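# Close the locker door until it latches

## Task

Push the locker door shut so its latch catches and it stays closed without the robot holding it. Swinging the door hard open fails the task, and so does the robot falling over or being left tilted.

## Robot and tools

ROBOT. A base that can drive in any direction carries a column roughly 1.75 m high. A carriage rides up and down that column and holds two identical six-joint arms, each ending in a two-finger gripper. The arm bases sit about 0.57 m + lift_m above the floor, and some carriage parts hang about 0.15 m lower than that. A hand reaches up to 0.78 m from its shoulder but only about 0.38 m below its arm base. A hand is about 0.16 m long and 0.1 m wide (0.14 m with the fingers open). In the parked pose, joints 1 to 6 are 0, 0.05, 0.05, 1.45, 0, 0, and the robot then measures about 0.95 m wide by 0.7 m long. The wheel motors are weak (2 N m), so even a light push against something stops a drive.

CAMERAS. carriage_camera is fixed on the carriage, facing forward and tilted about 20 degrees down. left_wrist_camera and right_wrist_camera look out past their fingertips.

FRAMES. In the base frame the origin is on the floor under the base centre, x points forward, y left and z up. left_hand and right_hand are the midpoints between each hand's finger pads, given in this frame. quat_wxyz gives the hand's orientation: its z axis runs along the fingers and its y axis is the direction the fingers open. (1,0,0,0) is a hand pointing straight up with joints 1, 5 and 6 at 0. base_odometry is measured from where the base started the scene. It counts wheel rotation, so slipping shows up as travel. Heading is positive to the left, within ±3.142.

execute_actions. Argument actions is a list holding one action or none. An empty list only reports the state and images. An action may contain base, joints, or both, and all its motions start together. base takes exactly one key, and each is a relative move from where the base last measured itself:
- translate_m: forward distance in metres, -2 to 2.
- strafe_m: sideways distance in metres, left positive, -2 to 2.
- rotate_rad: turn in place in radians, counter-clockwise positive, -6.3 to 6.3.
joints is a single map keyed by joint name covering both arms. Each value is an absolute target, not an offset. Ranges, with the tolerance for done:
- lift_m: 0 to 1 m, ±0.004.
- left_joint1_rad: -2.617 to 3.054, ±0.02. Swings the arm about the vertical; 0 is forward, positive is left.
- left_joint2_rad: 0 to 3.141, ±0.055. Shoulder; 0 puts the upper arm level pointing back, 1.57 upright, 3.14 level pointing forward.
- left_joint3_rad: 0 to 3.141, ±0.055. Elbow; 0 is folded, 3.14 straight.
- left_joint4_rad: -1.57 to 1.57, ±0.04. Wrist pitch; 0 keeps the hand in line with the forearm, positive lifts the fingertips.
- left_joint5_rad: -1.57 to 1.57, ±0.02. Wrist yaw; positive turns the fingertips to the right, the opposite sense to joint 1.
- left_joint6_rad: -2.094 to 2.094, ±0.02. Roll about the finger axis; positive is clockwise when seen from the forearm.
- left_gripper_m: pad gap in metres, 0 to 0.093, ±0.004.
The right_ keys work the same way. A joint or the base left out of an action may keep pushing toward its previous target. An action lasts at most 15 s. cameras is a list of camera names or ["all"]; omit it or pass null for all, and [] for none. An unknown key, a bad camera name or an out-of-range value rejects the whole call, and nothing moves.

wait: seconds, 0 to 10. Nothing new is commanded and the scene keeps running. It returns the same report as an empty action.

zoom_image: camera plus region [x0, y0, x1, y1] in pixels of that camera's latest full image, with (0,0) at the top-left and at most 504 by 504. It gives a closer view.

finished_scene: scene is the number of the current scene. It ends that scene for good, after the last command has been held, and reports whether the goal was met. The door must latch and stay shut without the robot holding it. Release and back away before ending.

RESULTS. base_status and joint_status tell how each commanded motion ended:
- done: reached the target. For the base this only means the wheels turned as commanded, and a move of a millimetre or two may stop short yet still read done.
- off_target: settled away from the target and may still be pushing.
- contact_stop or time_out: the target is dropped and the joint or base holds where it stopped.
- joint command not followed, plus a cause line: a safety check withheld that arm's targets because links would come within millimetres of each other. Those joints show not_followed, and the targets may be retried later. The gripper still acts. To recover, move only the blocked arm clear first, then the other in a later action.
- on_its_own lists things not commanded by this call; its held at value is the target, not the position.
- motor_effort is a percentage of maximum, with the peak for the last action in brackets. Readings are noisy and biased. Rising drive_wheels at rest means the base is still pressing on something. A lift effort that keeps falling while the lift lowers means a hand is resting on something.
- ARM HIT means an arm struck the robot hard. MOTOR HOT appears from 75 °C. OVER-TEMPERATURE FAULT means the arm halted (at 90 °C) or went limp and fell (at 100 °C). Keys stopped this way read limit_stop_at_motor_heat; send them again. Outstretched arms heat quickly, even when empty.

CAUTIONS. The base stops on pushback or when an arm is deflected, but this is late and is not checked during turns or, usually, when arm joints are commanded too. It may coast about 0.3 m after an arm touches something. After a blocked drive, reverse about 0.2 m (or undo the turn), twice if needed. Arms have no contact stop: they keep pressing and snap to target once freed. Hand readings drift at long reach. Tipping gets likelier with a high carriage, stretched arms, loads, pulling, or sudden stops, and only the images show a lean. Never let the arms collide or press on each other. Push the door gently, and avoid flinging it open, hard shoves, drops and slams.

Each tool is called after "Call:" as name([rows], argument=value, ...), one row to a line, values as JSON.

## Session

I'll start by looking at the current state and camera images.

Call:
execute_actions(actions=[])

Scene clock: 0.00 s.
base_odometry: x=+0.000 y=+0.000 heading=+0.000 (m, m, rad; odometry frame)
base_status: not commanded
joint_positions: lift_m=+0.302 left_joint1_rad=-0.014 left_joint2_rad=+0.024 left_joint3_rad=+0.040 left_joint4_rad=+1.411 left_joint5_rad=-0.006 left_joint6_rad=-0.036 left_gripper_m=+0.095 right_joint1_rad=+0.013 right_joint2_rad=+0.077 right_joint3_rad=+0.072 right_joint4_rad=+1.444 right_joint5_rad=+0.019 right_joint6_rad=+0.052 right_gripper_m=+0.094
joint_status: not commanded
motor_effort: lift_m=+31 drive_wheels=-4 (%)
left_hand: x=+0.3002 y=+0.3103 z=+1.3014 quat_wxyz=(+0.997, -0.004, +0.072, -0.025) (m; base frame)
right_hand: x=+0.2992 y=-0.3126 z=+1.3107 quat_wxyz=(+0.997, +0.011, +0.065, +0.031) (m; base frame)
pictures: carriage_camera, left_wrist_camera, right_wrist_camera
Images, in order (width x height): carriage_camera 504x504, left_wrist_camera 504x504, right_wrist_camera 504x504.

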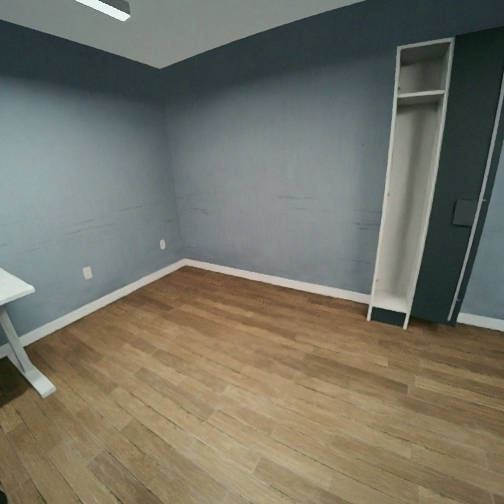

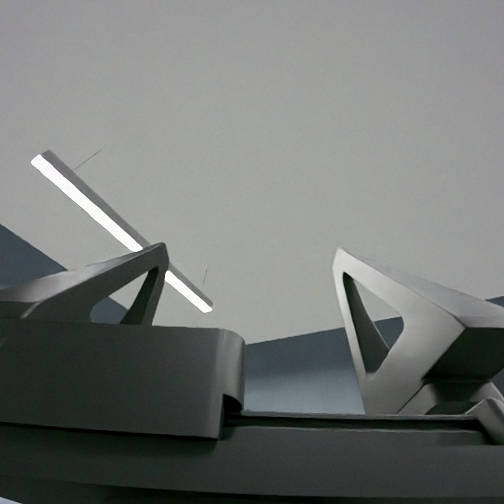

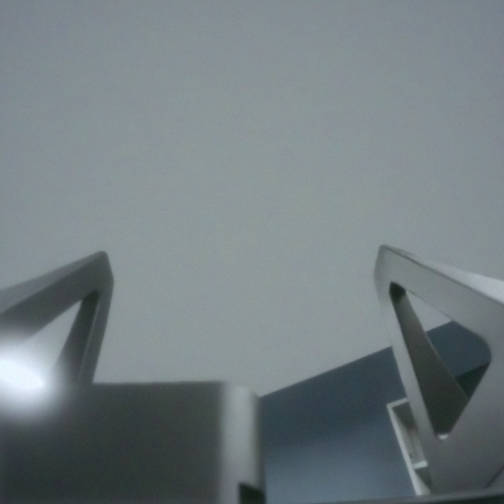

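Call:
zoom_image(camera="carriage_camera", region=[330, 20, 504, 350])

Region (330, 20, 504, 350) of carriage_camera's 504x504 image, scaled by 1.527, with more detail than that image has; it fills the left 266 columns of this view, and the rest is white.

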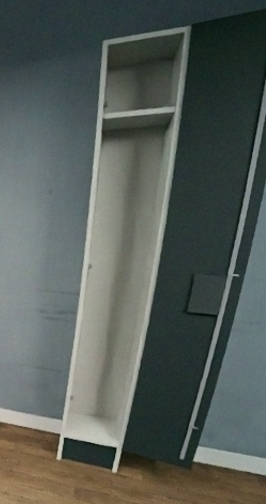

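Call:
execute_actions([
  {"base": {"rotate_rad": -0.6}},
], cameras=["carriage_camera"])

Scene clock: 28.93 s.
base_odometry: x=+0.000 y=+0.000 heading=-0.599 (m, m, rad; odometry frame)
base_status: done
joint_positions: lift_m=+0.302 left_joint1_rad=-0.014 left_joint2_rad=+0.024 left_joint3_rad=+0.040 left_joint4_rad=+1.411 left_joint5_rad=-0.006 left_joint6_rad=-0.036 left_gripper_m=+0.095 right_joint1_rad=+0.013 right_joint2_rad=+0.077 right_joint3_rad=+0.072 right_joint4_rad=+1.444 right_joint5_rad=+0.019 right_joint6_rad=+0.052 right_gripper_m=+0.094
joint_status: not commanded
motor_effort: lift_m=+31(31) drive_wheels=+20(49) (%)
left_hand: x=+0.3002 y=+0.3103 z=+1.3014 quat_wxyz=(+0.997, -0.004, +0.072, -0.025) (m; base frame)
right_hand: x=+0.2992 y=-0.3126 z=+1.3107 quat_wxyz=(+0.997, +0.011, +0.065, +0.031) (m; base frame)
pictures: carriage_camera
Images, in order (width x height): carriage_camera 504x504.

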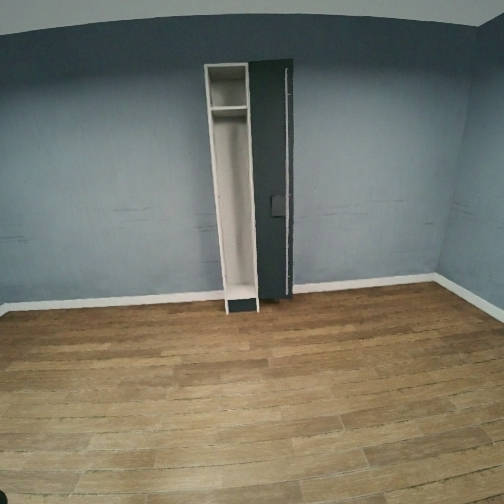

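Call:
zoom_image(camera="carriage_camera", region=[180, 40, 330, 330])

Call:
zoom_image(camera="carriage_camera", region=[210, 260, 310, 330])

Call:
zoom_image(camera="carriage_camera", region=[190, 45, 310, 125])

Region (180, 40, 330, 330) of carriage_camera's 504x504 image, scaled by 1.738, with more detail than that image has; it fills the left 261 columns of this view, and the rest is white.

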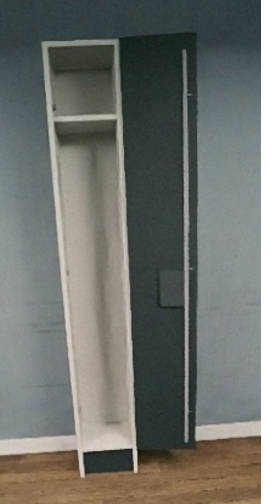

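Region (210, 260, 310, 330) of carriage_camera's 504x504 image, scaled by 5.040, with more detail than that image has; it fills the top 353 rows of this view, and the rest is white.

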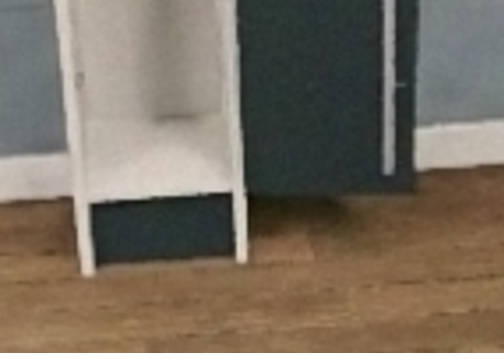

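Region (190, 45, 310, 125) of carriage_camera's 504x504 image, scaled by 4.200, with more detail than that image has.

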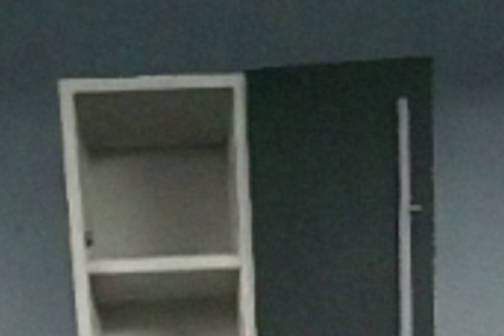

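Call:
execute_actions([
  {"base": {"translate_m": 1.0}},
], cameras=["carriage_camera"])

Scene clock: 153.33 s.
base_odometry: x=+0.825 y=-0.565 heading=-0.601 (m, m, rad; odometry frame)
base_status: done
joint_positions: lift_m=+0.302 left_joint1_rad=-0.014 left_joint2_rad=+0.024 left_joint3_rad=+0.040 left_joint4_rad=+1.411 left_joint5_rad=-0.006 left_joint6_rad=-0.036 left_gripper_m=+0.095 right_joint1_rad=+0.013 right_joint2_rad=+0.077 right_joint3_rad=+0.072 right_joint4_rad=+1.444 right_joint5_rad=+0.019 right_joint6_rad=+0.052 right_gripper_m=+0.094
joint_status: not commanded
motor_effort: lift_m=+31(31) drive_wheels=-14(50) (%)
left_hand: x=+0.3002 y=+0.3103 z=+1.3014 quat_wxyz=(+0.997, -0.004, +0.072, -0.025) (m; base frame)
right_hand: x=+0.2992 y=-0.3126 z=+1.3107 quat_wxyz=(+0.997, +0.011, +0.065, +0.031) (m; base frame)
pictures: carriage_camera
Images, in order (width x height): carriage_camera 504x504.

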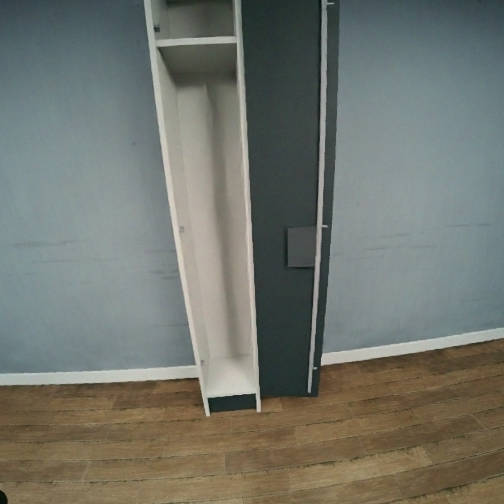

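Call:
zoom_image(camera="carriage_camera", region=[150, 170, 360, 310])

Call:
zoom_image(camera="carriage_camera", region=[170, 320, 350, 430])

Region (150, 170, 360, 310) of carriage_camera's 504x504 image, scaled by 2.400, with more detail than that image has.

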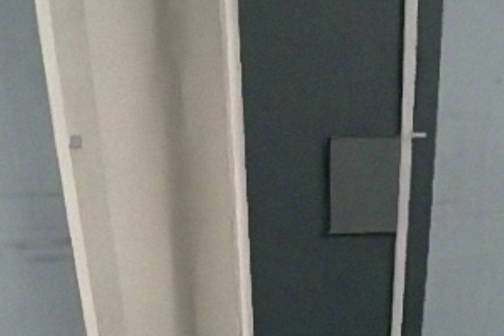

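Region (170, 320, 350, 430) of carriage_camera's 504x504 image, scaled by 2.800, with more detail than that image has.

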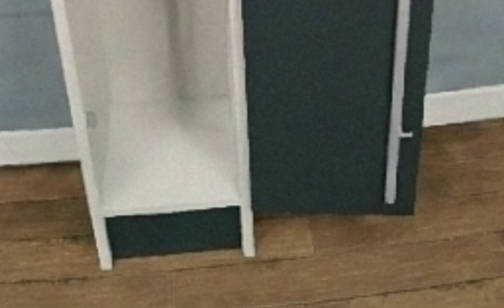

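Call:
execute_actions([
  {"base": {"strafe_m": -1.15}},
], cameras=["carriage_camera"])

Call:
execute_actions([
  {"base": {"rotate_rad": 1.61}},
], cameras=["carriage_camera"])

Scene clock: 278.03 s.
base_odometry: x=+0.175 y=-1.515 heading=-0.600 (m, m, rad; odometry frame)
base_status: done
joint_positions: lift_m=+0.302 left_joint1_rad=-0.014 left_joint2_rad=+0.024 left_joint3_rad=+0.040 left_joint4_rad=+1.409 left_joint5_rad=-0.006 left_joint6_rad=-0.036 left_gripper_m=+0.095 right_joint1_rad=+0.013 right_joint2_rad=+0.077 right_joint3_rad=+0.072 right_joint4_rad=+1.445 right_joint5_rad=+0.019 right_joint6_rad=+0.052 right_gripper_m=+0.094
joint_status: not commanded
motor_effort: lift_m=+31(31) drive_wheels=-5(37) (%)
left_hand: x=+0.3007 y=+0.3103 z=+1.3013 quat_wxyz=(+0.997, -0.004, +0.073, -0.025) (m; base frame)
right_hand: x=+0.2989 y=-0.3126 z=+1.3108 quat_wxyz=(+0.997, +0.011, +0.065, +0.031) (m; base frame)
pictures: carriage_camera
Images, in order (width x height): carriage_camera 504x504.

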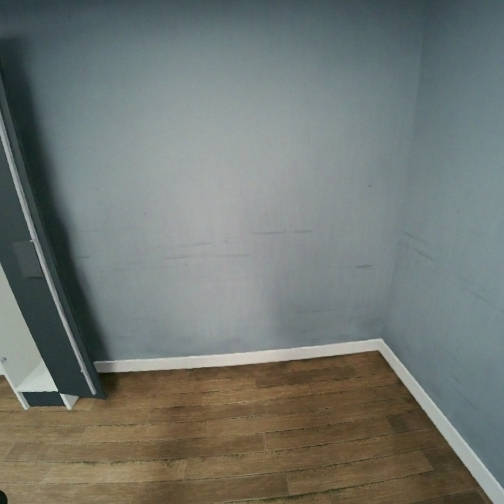

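Scene clock: 281.17 s.
base_odometry: x=+0.175 y=-1.515 heading=+1.007 (m, m, rad; odometry frame)
base_status: done
joint_positions: lift_m=+0.302 left_joint1_rad=-0.014 left_joint2_rad=+0.024 left_joint3_rad=+0.040 left_joint4_rad=+1.408 left_joint5_rad=-0.006 left_joint6_rad=-0.036 left_gripper_m=+0.095 right_joint1_rad=+0.013 right_joint2_rad=+0.077 right_joint3_rad=+0.072 right_joint4_rad=+1.444 right_joint5_rad=+0.019 right_joint6_rad=+0.052 right_gripper_m=+0.094
joint_status: not commanded
motor_effort: lift_m=+31(31) drive_wheels=+25(48) (%)
left_hand: x=+0.3009 y=+0.3103 z=+1.3013 quat_wxyz=(+0.997, -0.004, +0.073, -0.025) (m; base frame)
right_hand: x=+0.2993 y=-0.3126 z=+1.3107 quat_wxyz=(+0.997, +0.011, +0.066, +0.031) (m; base frame)
pictures: carriage_camera
Images, in order (width x height): carriage_camera 504x504.

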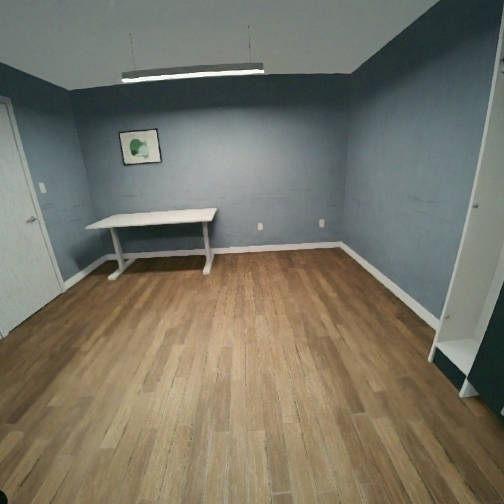

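Call:
execute_actions([
  {"base": {"strafe_m": -0.65}, "joints": {"right_joint1_rad": -0.3, "right_joint2_rad": 1.57, "right_joint3_rad": 1.57, "right_joint4_rad": 0.0, "right_joint5_rad": 0.0, "right_joint6_rad": 0.0, "right_gripper_m": 0.0}},
], cameras=["carriage_camera", "right_wrist_camera"])

Scene clock: 328.77 s.
base_odometry: x=+0.726 y=-1.861 heading=+1.009 (m, m, rad; odometry frame)
base_status: done
joint_positions: lift_m=+0.302 left_joint1_rad=-0.014 left_joint2_rad=+0.024 left_joint3_rad=+0.040 left_joint4_rad=+1.408 left_joint5_rad=-0.006 left_joint6_rad=-0.036 left_gripper_m=+0.095 right_joint1_rad=-0.296 right_joint2_rad=+1.567 right_joint3_rad=+1.552 right_joint4_rad=+0.005 right_joint5_rad=+0.001 right_joint6_rad=+0.006 right_gripper_m=+0.000
joint_status: all done
motor_effort: lift_m=+31(31) drive_wheels=-14(44) (%)
left_hand: x=+0.3009 y=+0.3103 z=+1.3013 quat_wxyz=(+0.997, -0.004, +0.073, -0.025) (m; base frame)
right_hand: x=+0.7535 y=-0.4593 z=+1.3054 quat_wxyz=(+0.696, +0.108, +0.703, -0.102) (m; base frame)
pictures: carriage_camera, right_wrist_camera
Images, in order (width x height): carriage_camera 504x504, right_wrist_camera 504x504.

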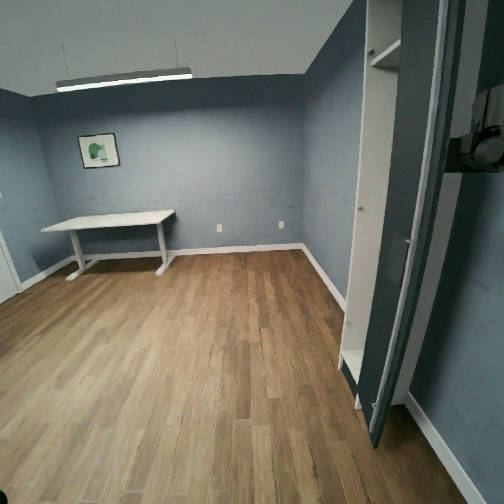

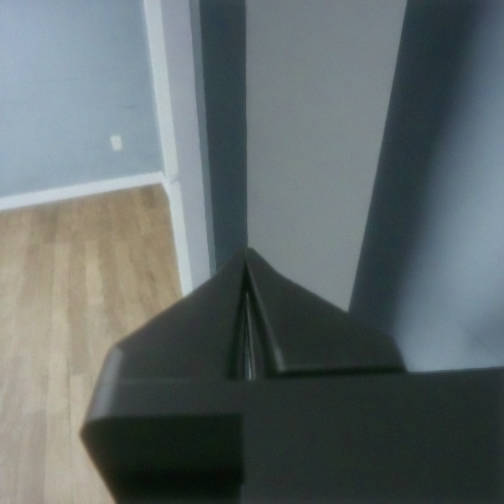

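Call:
zoom_image(camera="carriage_camera", region=[300, 300, 504, 480])

Call:
zoom_image(camera="carriage_camera", region=[330, 0, 504, 260])

Region (300, 300, 504, 480) of carriage_camera's 504x504 image, scaled by 2.471, with more detail than that image has; it fills the top 445 rows of this view, and the rest is white.

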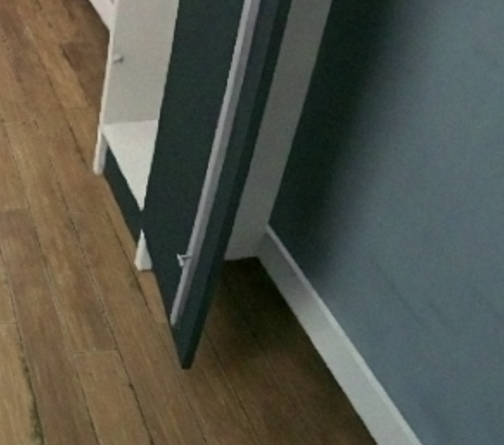

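Region (330, 0, 504, 260) of carriage_camera's 504x504 image, scaled by 1.938, with more detail than that image has; it fills the left 337 columns of this view, and the rest is white.

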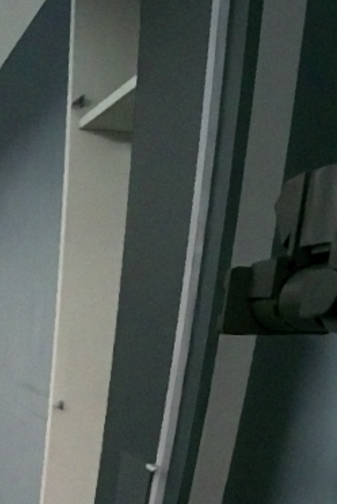

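Call:
execute_actions([
  {"base": {"strafe_m": -0.16}},
], cameras=["carriage_camera", "right_wrist_camera"])

Scene clock: 412.60 s.
base_odometry: x=+0.861 y=-1.946 heading=+1.010 (m, m, rad; odometry frame)
base_status: done
joint_positions: lift_m=+0.302 left_joint1_rad=-0.014 left_joint2_rad=+0.024 left_joint3_rad=+0.040 left_joint4_rad=+1.410 left_joint5_rad=-0.006 left_joint6_rad=-0.036 left_gripper_m=+0.095 right_joint1_rad=-0.297 right_joint2_rad=+1.567 right_joint3_rad=+1.553 right_joint4_rad=+0.005 right_joint5_rad=+0.000 right_joint6_rad=+0.006 right_gripper_m=+0.000
joint_status: not commanded
motor_effort: lift_m=+31(31) drive_wheels=-13(45) (%)
left_hand: x=+0.3006 y=+0.3103 z=+1.3014 quat_wxyz=(+0.997, -0.004, +0.072, -0.025) (m; base frame)
right_hand: x=+0.7534 y=-0.4594 z=+1.3058 quat_wxyz=(+0.696, +0.107, +0.702, -0.102) (m; base frame)
pictures: carriage_camera, right_wrist_camera
Images, in order (width x height): carriage_camera 504x504, right_wrist_camera 504x504.

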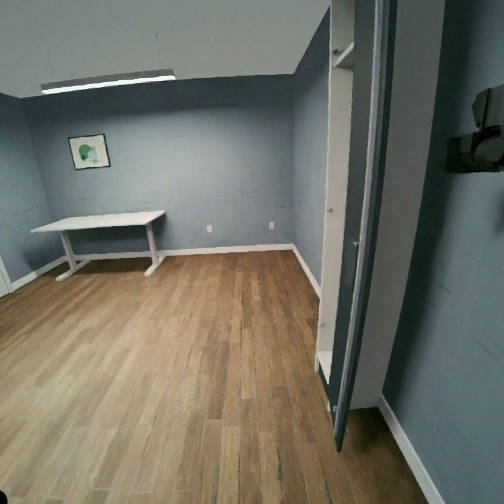

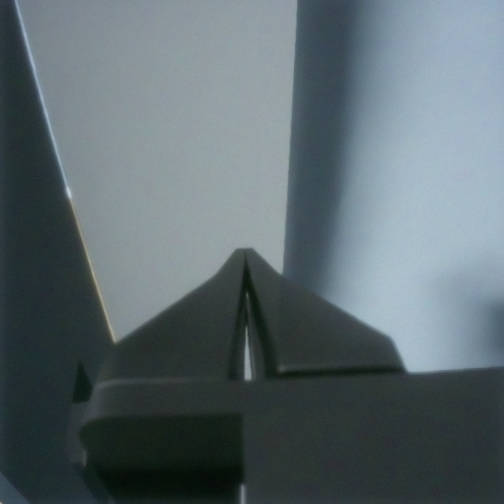

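Call:
execute_actions([
  {"base": {"translate_m": 0.19}},
], cameras=["carriage_camera", "right_wrist_camera"])

Scene clock: 424.97 s.
base_odometry: x=+0.963 y=-1.785 heading=+1.009 (m, m, rad; odometry frame)
base_status: done
joint_positions: lift_m=+0.302 left_joint1_rad=-0.014 left_joint2_rad=+0.024 left_joint3_rad=+0.040 left_joint4_rad=+1.412 left_joint5_rad=-0.006 left_joint6_rad=-0.036 left_gripper_m=+0.095 right_joint1_rad=-0.298 right_joint2_rad=+1.567 right_joint3_rad=+1.553 right_joint4_rad=+0.004 right_joint5_rad=-0.001 right_joint6_rad=+0.006 right_gripper_m=+0.000
joint_status: not commanded
motor_effort: lift_m=+31(31) drive_wheels=-11(35) (%)
left_hand: x=+0.3001 y=+0.3103 z=+1.3014 quat_wxyz=(+0.997, -0.004, +0.071, -0.025) (m; base frame)
right_hand: x=+0.7534 y=-0.4595 z=+1.3057 quat_wxyz=(+0.696, +0.107, +0.703, -0.102) (m; base frame)
pictures: carriage_camera, right_wrist_camera
Images, in order (width x height): carriage_camera 504x504, right_wrist_camera 504x504.

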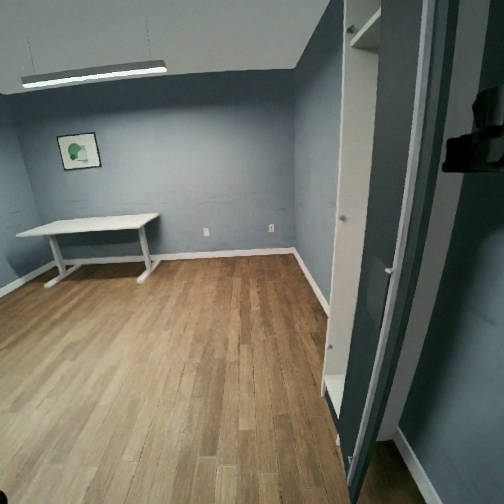

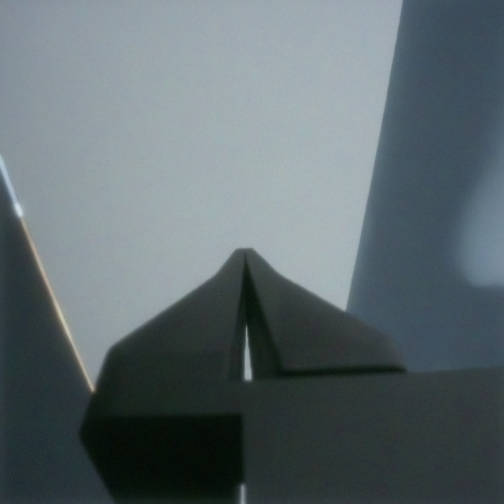

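Call:
execute_actions([
  {"joints": {"right_joint1_rad": -0.1}},
], cameras=["carriage_camera", "right_wrist_camera"])

Scene clock: 438.60 s.
base_odometry: x=+0.963 y=-1.785 heading=+1.009 (m, m, rad; odometry frame)
base_status: not commanded
joint_positions: lift_m=+0.302 left_joint1_rad=-0.014 left_joint2_rad=+0.024 left_joint3_rad=+0.040 left_joint4_rad=+1.412 left_joint5_rad=-0.006 left_joint6_rad=-0.036 left_gripper_m=+0.095 right_joint1_rad=-0.104 right_joint2_rad=+1.567 right_joint3_rad=+1.555 right_joint4_rad=+0.005 right_joint5_rad=+0.006 right_joint6_rad=+0.005 right_gripper_m=+0.000
joint_status: all done
motor_effort: lift_m=+31(31) drive_wheels=-10(11) (%)
left_hand: x=+0.3001 y=+0.3104 z=+1.3014 quat_wxyz=(+0.997, -0.004, +0.071, -0.025) (m; base frame)
right_hand: x=+0.7728 y=-0.3638 z=+1.3070 quat_wxyz=(+0.704, +0.041, +0.709, -0.037) (m; base frame)
pictures: carriage_camera, right_wrist_camera
Images, in order (width x height): carriage_camera 504x504, right_wrist_camera 504x504.

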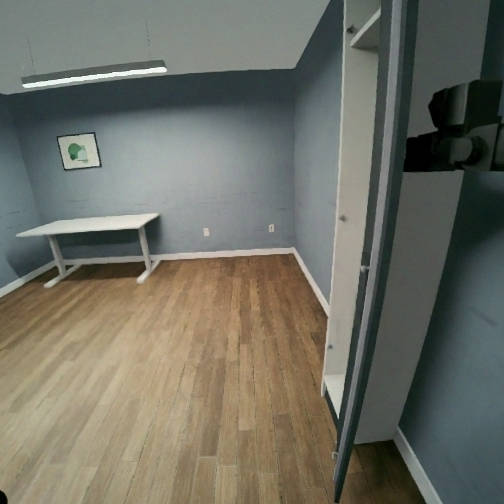

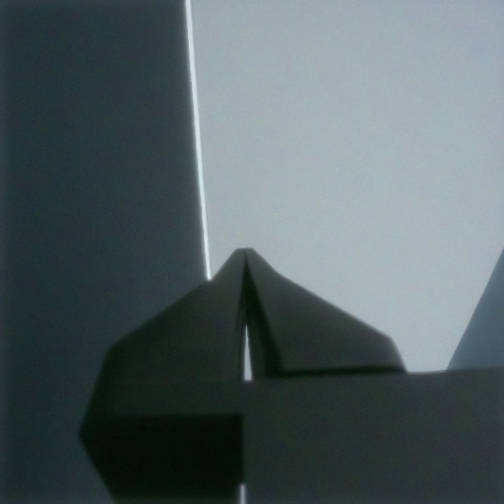

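Call:
execute_actions([
  {"joints": {"right_joint1_rad": 0.08}},
], cameras=["carriage_camera", "right_wrist_camera"])

Scene clock: 445.00 s.
base_odometry: x=+0.963 y=-1.785 heading=+1.009 (m, m, rad; odometry frame)
base_status: not commanded
joint_positions: lift_m=+0.302 left_joint1_rad=-0.014 left_joint2_rad=+0.024 left_joint3_rad=+0.040 left_joint4_rad=+1.411 left_joint5_rad=-0.006 left_joint6_rad=-0.036 left_gripper_m=+0.095 right_joint1_rad=+0.077 right_joint2_rad=+1.567 right_joint3_rad=+1.555 right_joint4_rad=+0.002 right_joint5_rad=+0.008 right_joint6_rad=+0.002 right_gripper_m=+0.000
joint_status: all done
motor_effort: lift_m=+31(31) drive_wheels=-10(11) (%)
left_hand: x=+0.3002 y=+0.3104 z=+1.3014 quat_wxyz=(+0.997, -0.004, +0.071, -0.025) (m; base frame)
right_hand: x=+0.7743 y=-0.2717 z=+1.3064 quat_wxyz=(+0.703, -0.024, +0.710, +0.025) (m; base frame)
pictures: carriage_camera, right_wrist_camera
Images, in order (width x height): carriage_camera 504x504, right_wrist_camera 504x504.

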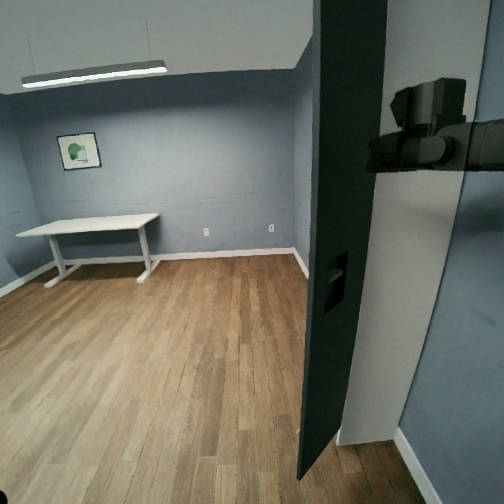

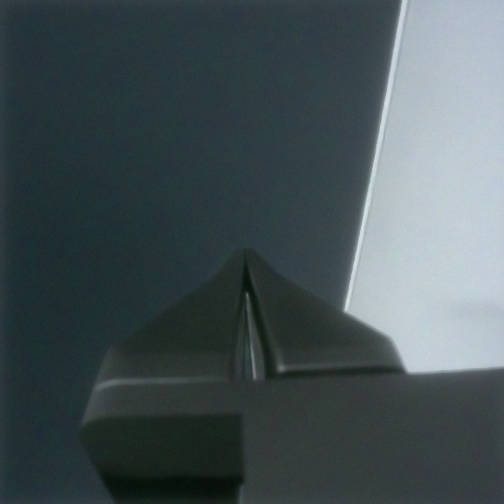

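Call:
zoom_image(camera="carriage_camera", region=[280, 200, 420, 350])

Call:
execute_actions([
  {"joints": {"right_joint1_rad": 0.2}},
], cameras=["carriage_camera", "right_wrist_camera"])

Region (280, 200, 420, 350) of carriage_camera's 504x504 image, scaled by 3.360, with more detail than that image has; it fills the left 470 columns of this view, and the rest is white.

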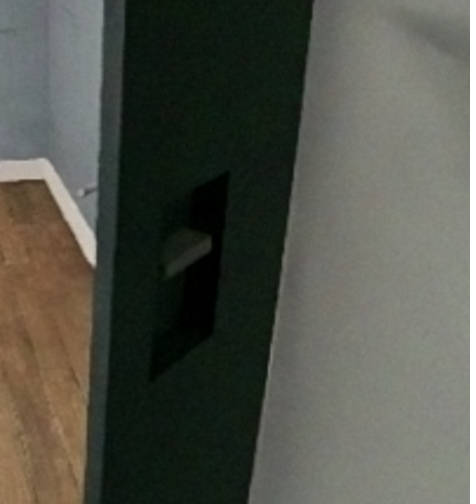

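Scene clock: 451.70 s.
base_odometry: x=+0.963 y=-1.785 heading=+1.009 (m, m, rad; odometry frame)
base_status: not commanded
joint_positions: lift_m=+0.302 left_joint1_rad=-0.014 left_joint2_rad=+0.024 left_joint3_rad=+0.040 left_joint4_rad=+1.411 left_joint5_rad=-0.006 left_joint6_rad=-0.036 left_gripper_m=+0.095 right_joint1_rad=+0.206 right_joint2_rad=+1.567 right_joint3_rad=+1.555 right_joint4_rad=+0.002 right_joint5_rad=-0.002 right_joint6_rad=+0.002 right_gripper_m=+0.000
joint_status: all done
motor_effort: lift_m=+31(31) drive_wheels=-9(10) (%)
left_hand: x=+0.3002 y=+0.3104 z=+1.3014 quat_wxyz=(+0.997, -0.004, +0.071, -0.025) (m; base frame)
right_hand: x=+0.7649 y=-0.2053 z=+1.3064 quat_wxyz=(+0.700, -0.073, +0.707, +0.074) (m; base frame)
pictures: carriage_camera, right_wrist_camera
Images, in order (width x height): carriage_camera 504x504, right_wrist_camera 504x504.

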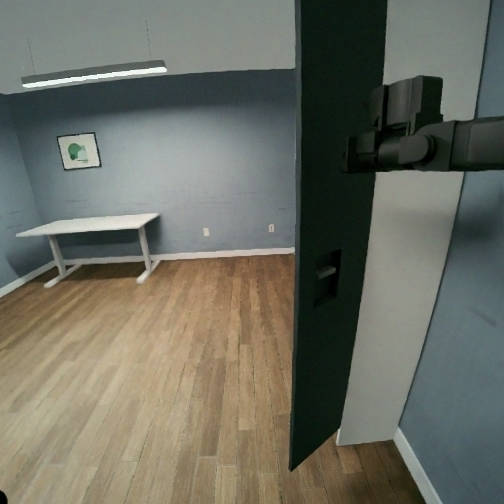

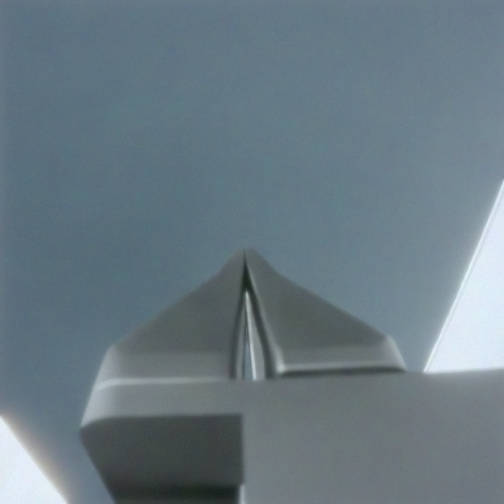

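Call:
execute_actions([
  {"base": {"translate_m": 0.14}},
], cameras=["carriage_camera", "right_wrist_camera"])

Scene clock: 460.67 s.
base_odometry: x=+1.038 y=-1.667 heading=+1.008 (m, m, rad; odometry frame)
base_status: done
joint_positions: lift_m=+0.302 left_joint1_rad=-0.014 left_joint2_rad=+0.024 left_joint3_rad=+0.040 left_joint4_rad=+1.412 left_joint5_rad=-0.006 left_joint6_rad=-0.036 left_gripper_m=+0.095 right_joint1_rad=+0.199 right_joint2_rad=+1.562 right_joint3_rad=+1.558 right_joint4_rad=-0.002 right_joint5_rad=+0.004 right_joint6_rad=+0.002 right_gripper_m=+0.000
joint_status: not commanded
motor_effort: lift_m=+31(31) drive_wheels=-11(42) (%)
left_hand: x=+0.3001 y=+0.3104 z=+1.3014 quat_wxyz=(+0.997, -0.004, +0.071, -0.025) (m; base frame)
right_hand: x=+0.7638 y=-0.2098 z=+1.3095 quat_wxyz=(+0.702, -0.068, +0.706, +0.069) (m; base frame)
pictures: carriage_camera, right_wrist_camera
Images, in order (width x height): carriage_camera 504x504, right_wrist_camera 504x504.

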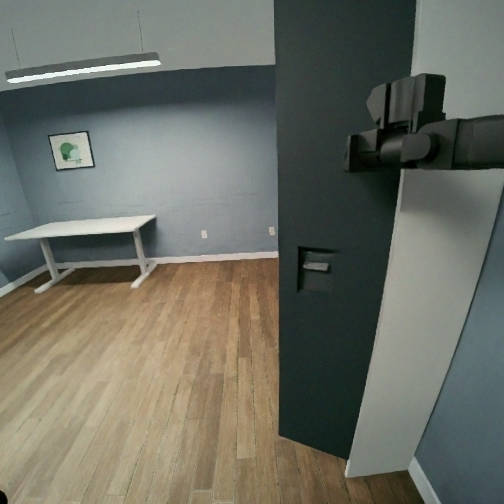

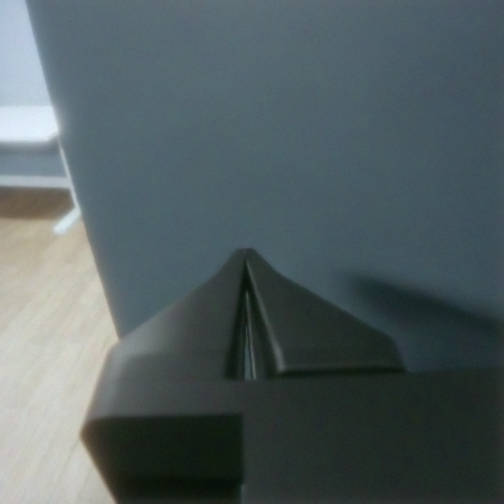

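Call:
execute_actions(actions=[], cameras=["carriage_camera"])

Scene clock: 479.77 s.
base_odometry: x=+1.038 y=-1.667 heading=+1.008 (m, m, rad; odometry frame)
base_status: done
joint_positions: lift_m=+0.302 left_joint1_rad=-0.014 left_joint2_rad=+0.024 left_joint3_rad=+0.040 left_joint4_rad=+1.412 left_joint5_rad=-0.006 left_joint6_rad=-0.036 left_gripper_m=+0.095 right_joint1_rad=+0.199 right_joint2_rad=+1.562 right_joint3_rad=+1.558 right_joint4_rad=-0.002 right_joint5_rad=+0.004 right_joint6_rad=+0.002 right_gripper_m=+0.000
joint_status: not commanded
motor_effort: lift_m=+31(31) drive_wheels=-11(42) (%)
left_hand: x=+0.3001 y=+0.3104 z=+1.3014 quat_wxyz=(+0.997, -0.004, +0.071, -0.025) (m; base frame)
right_hand: x=+0.7638 y=-0.2098 z=+1.3095 quat_wxyz=(+0.702, -0.068, +0.706, +0.069) (m; base frame)
pictures: carriage_camera
Images, in order (width x height): carriage_camera 504x504.

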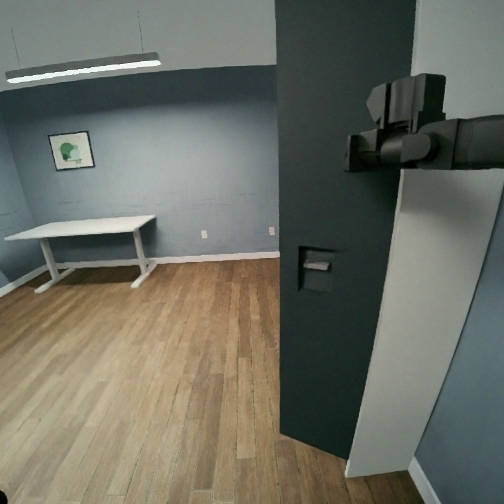

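Call:
execute_actions([
  {"base": {"translate_m": 0.2}},
], cameras=["carriage_camera", "right_wrist_camera"])

Scene clock: 526.17 s.
base_odometry: x=+1.145 y=-1.498 heading=+1.007 (m, m, rad; odometry frame)
base_status: done
joint_positions: lift_m=+0.302 left_joint1_rad=-0.014 left_joint2_rad=+0.024 left_joint3_rad=+0.040 left_joint4_rad=+1.412 left_joint5_rad=-0.006 left_joint6_rad=-0.036 left_gripper_m=+0.095 right_joint1_rad=+0.209 right_joint2_rad=+1.558 right_joint3_rad=+1.558 right_joint4_rad=-0.002 right_joint5_rad=-0.006 right_joint6_rad=+0.001 right_gripper_m=+0.000
joint_status: not commanded
motor_effort: lift_m=+31(31) drive_wheels=-11(45) (%)
left_hand: x=+0.3001 y=+0.3104 z=+1.3014 quat_wxyz=(+0.997, -0.004, +0.071, -0.025) (m; base frame)
right_hand: x=+0.7613 y=-0.2037 z=+1.3115 quat_wxyz=(+0.702, -0.075, +0.704, +0.076) (m; base frame)
pictures: carriage_camera, right_wrist_camera
Images, in order (width x height): carriage_camera 504x504, right_wrist_camera 504x504.

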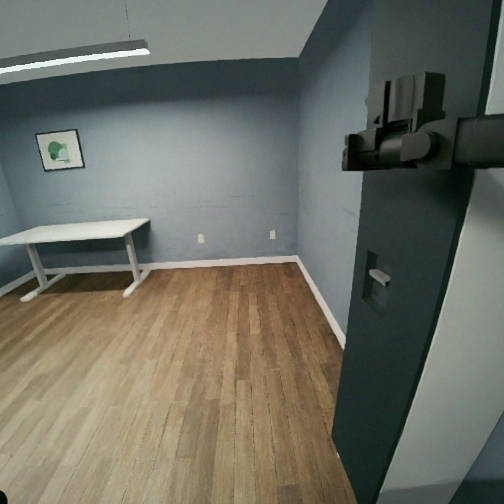

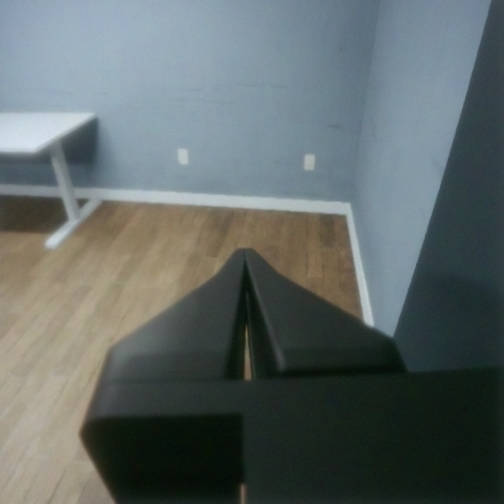

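Call:
zoom_image(camera="carriage_camera", region=[290, 300, 504, 504])

Call:
zoom_image(camera="carriage_camera", region=[310, 0, 504, 320])

Region (290, 300, 504, 504) of carriage_camera's 504x504 image, scaled by 2.355, with more detail than that image has; it fills the top 480 rows of this view, and the rest is white.

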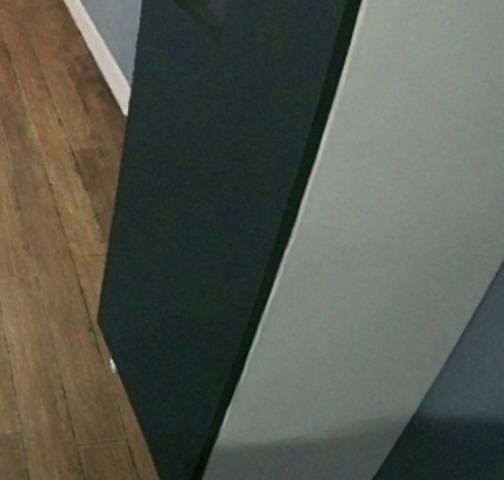

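Region (310, 0, 504, 320) of carriage_camera's 504x504 image, scaled by 1.575, with more detail than that image has; it fills the left 306 columns of this view, and the rest is white.

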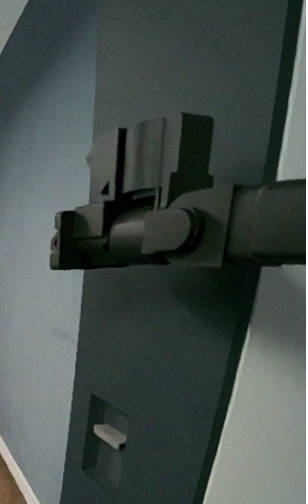

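Call:
execute_actions([
  {"base": {"translate_m": 0.13}},
], cameras=["carriage_camera", "right_wrist_camera"])

Scene clock: 570.47 s.
base_odometry: x=+1.215 y=-1.388 heading=+1.006 (m, m, rad; odometry frame)
base_status: done
joint_positions: lift_m=+0.302 left_joint1_rad=-0.014 left_joint2_rad=+0.024 left_joint3_rad=+0.040 left_joint4_rad=+1.412 left_joint5_rad=-0.006 left_joint6_rad=-0.036 left_gripper_m=+0.095 right_joint1_rad=+0.207 right_joint2_rad=+1.561 right_joint3_rad=+1.558 right_joint4_rad=+0.000 right_joint5_rad=-0.005 right_joint6_rad=+0.001 right_gripper_m=+0.000
joint_status: not commanded
motor_effort: lift_m=+31(31) drive_wheels=-10(40) (%)
left_hand: x=+0.3001 y=+0.3104 z=+1.3014 quat_wxyz=(+0.997, -0.004, +0.071, -0.025) (m; base frame)
right_hand: x=+0.7626 y=-0.2046 z=+1.3103 quat_wxyz=(+0.702, -0.074, +0.704, +0.075) (m; base frame)
pictures: carriage_camera, right_wrist_camera
Images, in order (width x height): carriage_camera 504x504, right_wrist_camera 504x504.

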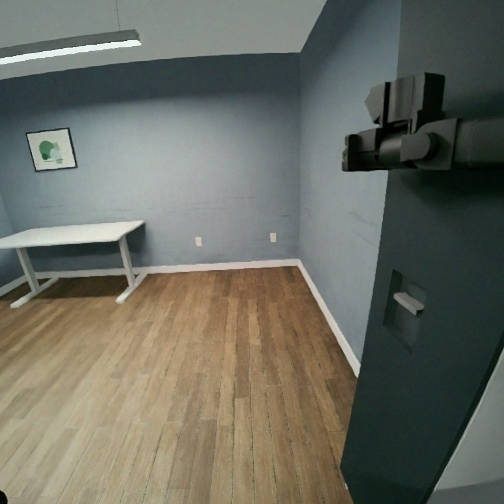

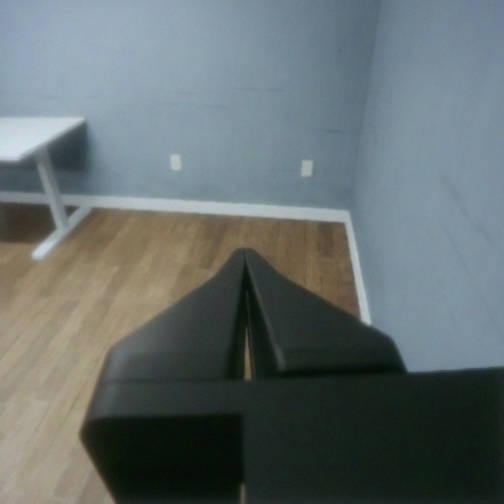

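Call:
execute_actions([
  {"joints": {"right_joint1_rad": 0.06}},
], cameras=["carriage_camera", "right_wrist_camera"])

Scene clock: 583.23 s.
base_odometry: x=+1.215 y=-1.388 heading=+1.006 (m, m, rad; odometry frame)
base_status: not commanded
joint_positions: lift_m=+0.302 left_joint1_rad=-0.014 left_joint2_rad=+0.024 left_joint3_rad=+0.040 left_joint4_rad=+1.412 left_joint5_rad=-0.006 left_joint6_rad=-0.036 left_gripper_m=+0.095 right_joint1_rad=+0.110 right_joint2_rad=+1.561 right_joint3_rad=+1.558 right_joint4_rad=+0.001 right_joint5_rad=-0.052 right_joint6_rad=+0.005 right_gripper_m=+0.000
joint_status: right_joint1_rad off_target (ended at +0.110, target +0.060)
motor_effort: lift_m=+31(31) drive_wheels=-8(10) (%)
left_hand: x=+0.3001 y=+0.3103 z=+1.3014 quat_wxyz=(+0.997, -0.004, +0.071, -0.025) (m; base frame)
right_hand: x=+0.7693 y=-0.2450 z=+1.3104 quat_wxyz=(+0.704, -0.056, +0.706, +0.059) (m; base frame)
pictures: carriage_camera, right_wrist_camera
Images, in order (width x height): carriage_camera 504x504, right_wrist_camera 504x504.

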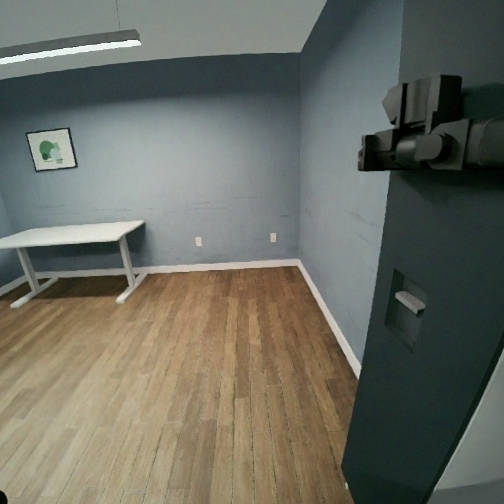

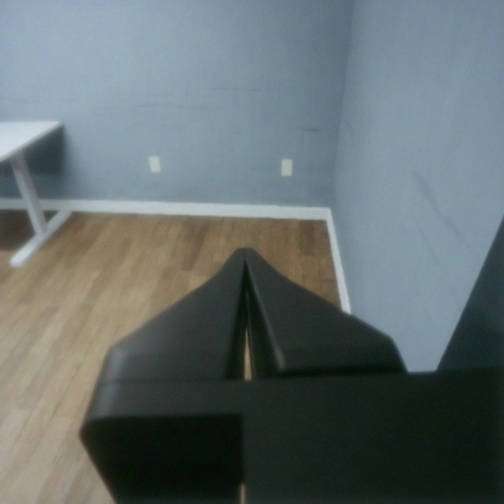

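Call:
execute_actions([
  {"joints": {"right_joint1_rad": 0.0, "right_joint5_rad": 0.0}},
], cameras=["carriage_camera", "right_wrist_camera"])

Scene clock: 593.87 s.
base_odometry: x=+1.215 y=-1.388 heading=+1.006 (m, m, rad; odometry frame)
base_status: not commanded
joint_positions: lift_m=+0.302 left_joint1_rad=-0.014 left_joint2_rad=+0.024 left_joint3_rad=+0.040 left_joint4_rad=+1.412 left_joint5_rad=-0.006 left_joint6_rad=-0.036 left_gripper_m=+0.095 right_joint1_rad=+0.058 right_joint2_rad=+1.561 right_joint3_rad=+1.558 right_joint4_rad=+0.003 right_joint5_rad=-0.091 right_joint6_rad=+0.006 right_gripper_m=+0.000
joint_status: right_joint1_rad off_target (ended at +0.058, target +0.000); right_joint5_rad off_target (ended at -0.091, target +0.000)
motor_effort: lift_m=+31(31) drive_wheels=-7(8) (%)
left_hand: x=+0.3001 y=+0.3103 z=+1.3014 quat_wxyz=(+0.997, -0.004, +0.071, -0.025) (m; base frame)
right_hand: x=+0.7711 y=-0.2646 z=+1.3109 quat_wxyz=(+0.705, -0.051, +0.705, +0.055) (m; base frame)
pictures: carriage_camera, right_wrist_camera
Images, in order (width x height): carriage_camera 504x504, right_wrist_camera 504x504.

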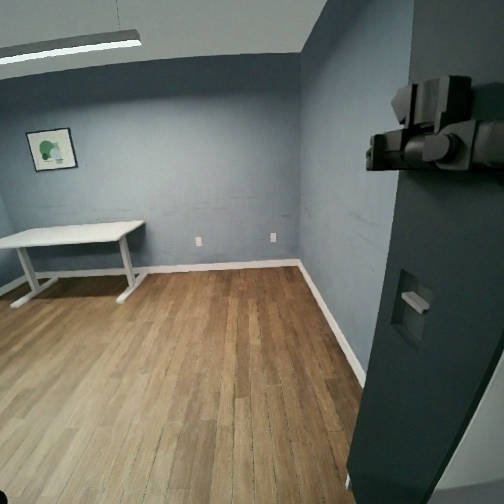

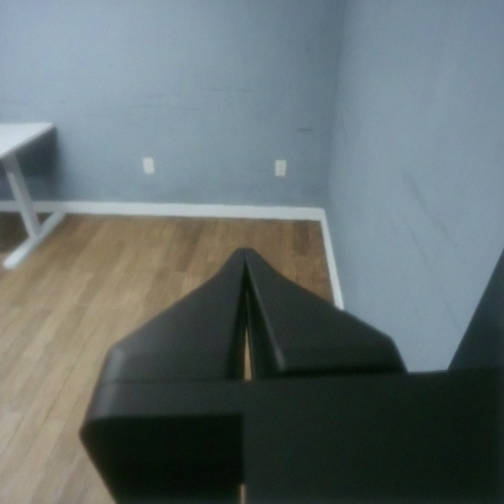

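Call:
zoom_image(camera="carriage_camera", region=[330, 230, 504, 504])

Region (330, 230, 504, 504) of carriage_camera's 504x504 image, scaled by 1.839, with more detail than that image has; it fills the left 320 columns of this view, and the rest is white.

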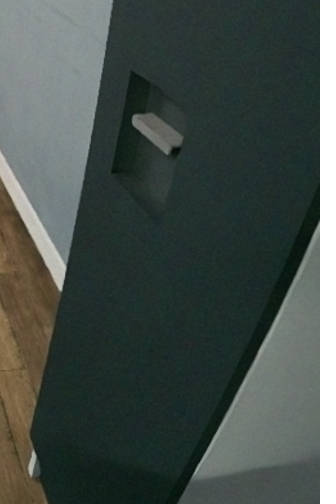

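Call:
execute_actions([
  {"joints": {"right_joint1_rad": -0.07, "right_joint5_rad": 0.05}},
], cameras=["carriage_camera", "right_wrist_camera"])

Scene clock: 604.47 s.
base_odometry: x=+1.215 y=-1.388 heading=+1.006 (m, m, rad; odometry frame)
base_status: not commanded
joint_positions: lift_m=+0.302 left_joint1_rad=-0.014 left_joint2_rad=+0.024 left_joint3_rad=+0.040 left_joint4_rad=+1.412 left_joint5_rad=-0.006 left_joint6_rad=-0.036 left_gripper_m=+0.095 right_joint1_rad=+0.049 right_joint2_rad=+1.561 right_joint3_rad=+1.558 right_joint4_rad=+0.000 right_joint5_rad=-0.109 right_joint6_rad=+0.006 right_gripper_m=+0.000
joint_status: right_joint1_rad off_target (ended at +0.049, target -0.070); right_joint5_rad off_target (ended at -0.109, target +0.050)
motor_effort: lift_m=+31(31) drive_wheels=-6(7) (%)
left_hand: x=+0.3001 y=+0.3103 z=+1.3014 quat_wxyz=(+0.997, -0.004, +0.071, -0.025) (m; base frame)
right_hand: x=+0.7710 y=-0.2663 z=+1.3103 quat_wxyz=(+0.704, -0.054, +0.706, +0.058) (m; base frame)
pictures: carriage_camera, right_wrist_camera
Images, in order (width x height): carriage_camera 504x504, right_wrist_camera 504x504.

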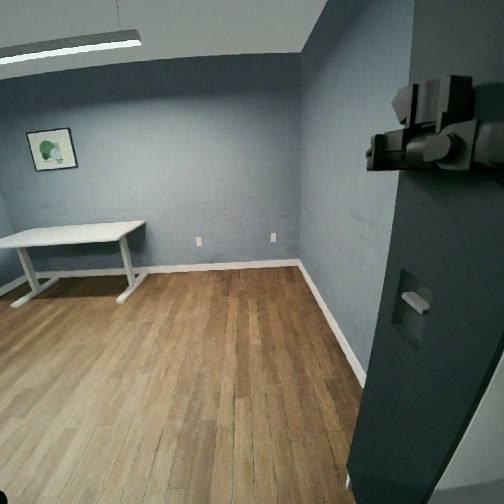

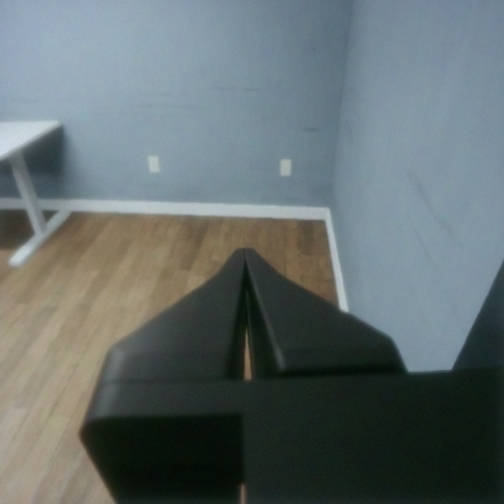

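Call:
execute_actions([
  {"joints": {"right_joint1_rad": 0.25, "right_joint5_rad": 0.0}},
], cameras=["carriage_camera"])

Call:
zoom_image(camera="carriage_camera", region=[330, 230, 504, 504])

Scene clock: 612.13 s.
base_odometry: x=+1.215 y=-1.388 heading=+1.006 (m, m, rad; odometry frame)
base_status: not commanded
joint_positions: lift_m=+0.302 left_joint1_rad=-0.014 left_joint2_rad=+0.024 left_joint3_rad=+0.040 left_joint4_rad=+1.412 left_joint5_rad=-0.006 left_joint6_rad=-0.036 left_gripper_m=+0.095 right_joint1_rad=+0.255 right_joint2_rad=+1.561 right_joint3_rad=+1.558 right_joint4_rad=+0.002 right_joint5_rad=-0.007 right_joint6_rad=+0.006 right_gripper_m=+0.000
joint_status: all done
motor_effort: lift_m=+31(31) drive_wheels=-8(9) (%)
left_hand: x=+0.3001 y=+0.3103 z=+1.3014 quat_wxyz=(+0.997, -0.004, +0.071, -0.025) (m; base frame)
right_hand: x=+0.7568 y=-0.1803 z=+1.3108 quat_wxyz=(+0.701, -0.091, +0.702, +0.094) (m; base frame)
pictures: carriage_camera
Images, in order (width x height): carriage_camera 504x504.

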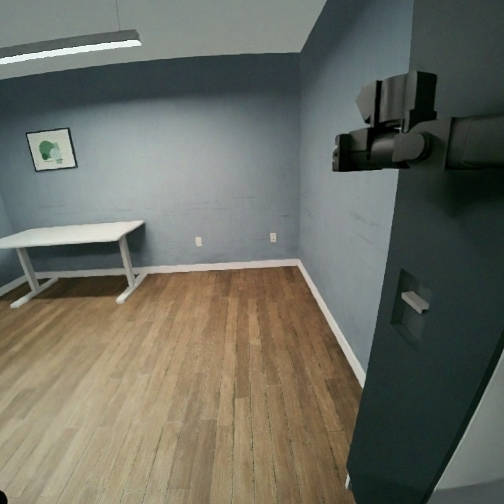

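Region (330, 230, 504, 504) of carriage_camera's 504x504 image, scaled by 1.839, with more detail than that image has; it fills the left 320 columns of this view, and the rest is white.

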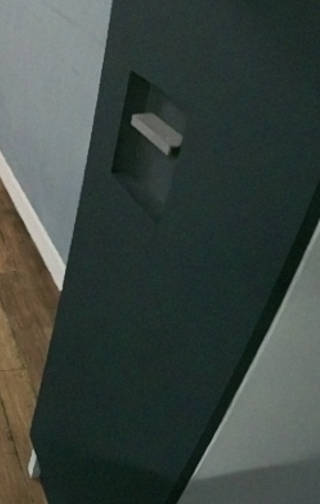

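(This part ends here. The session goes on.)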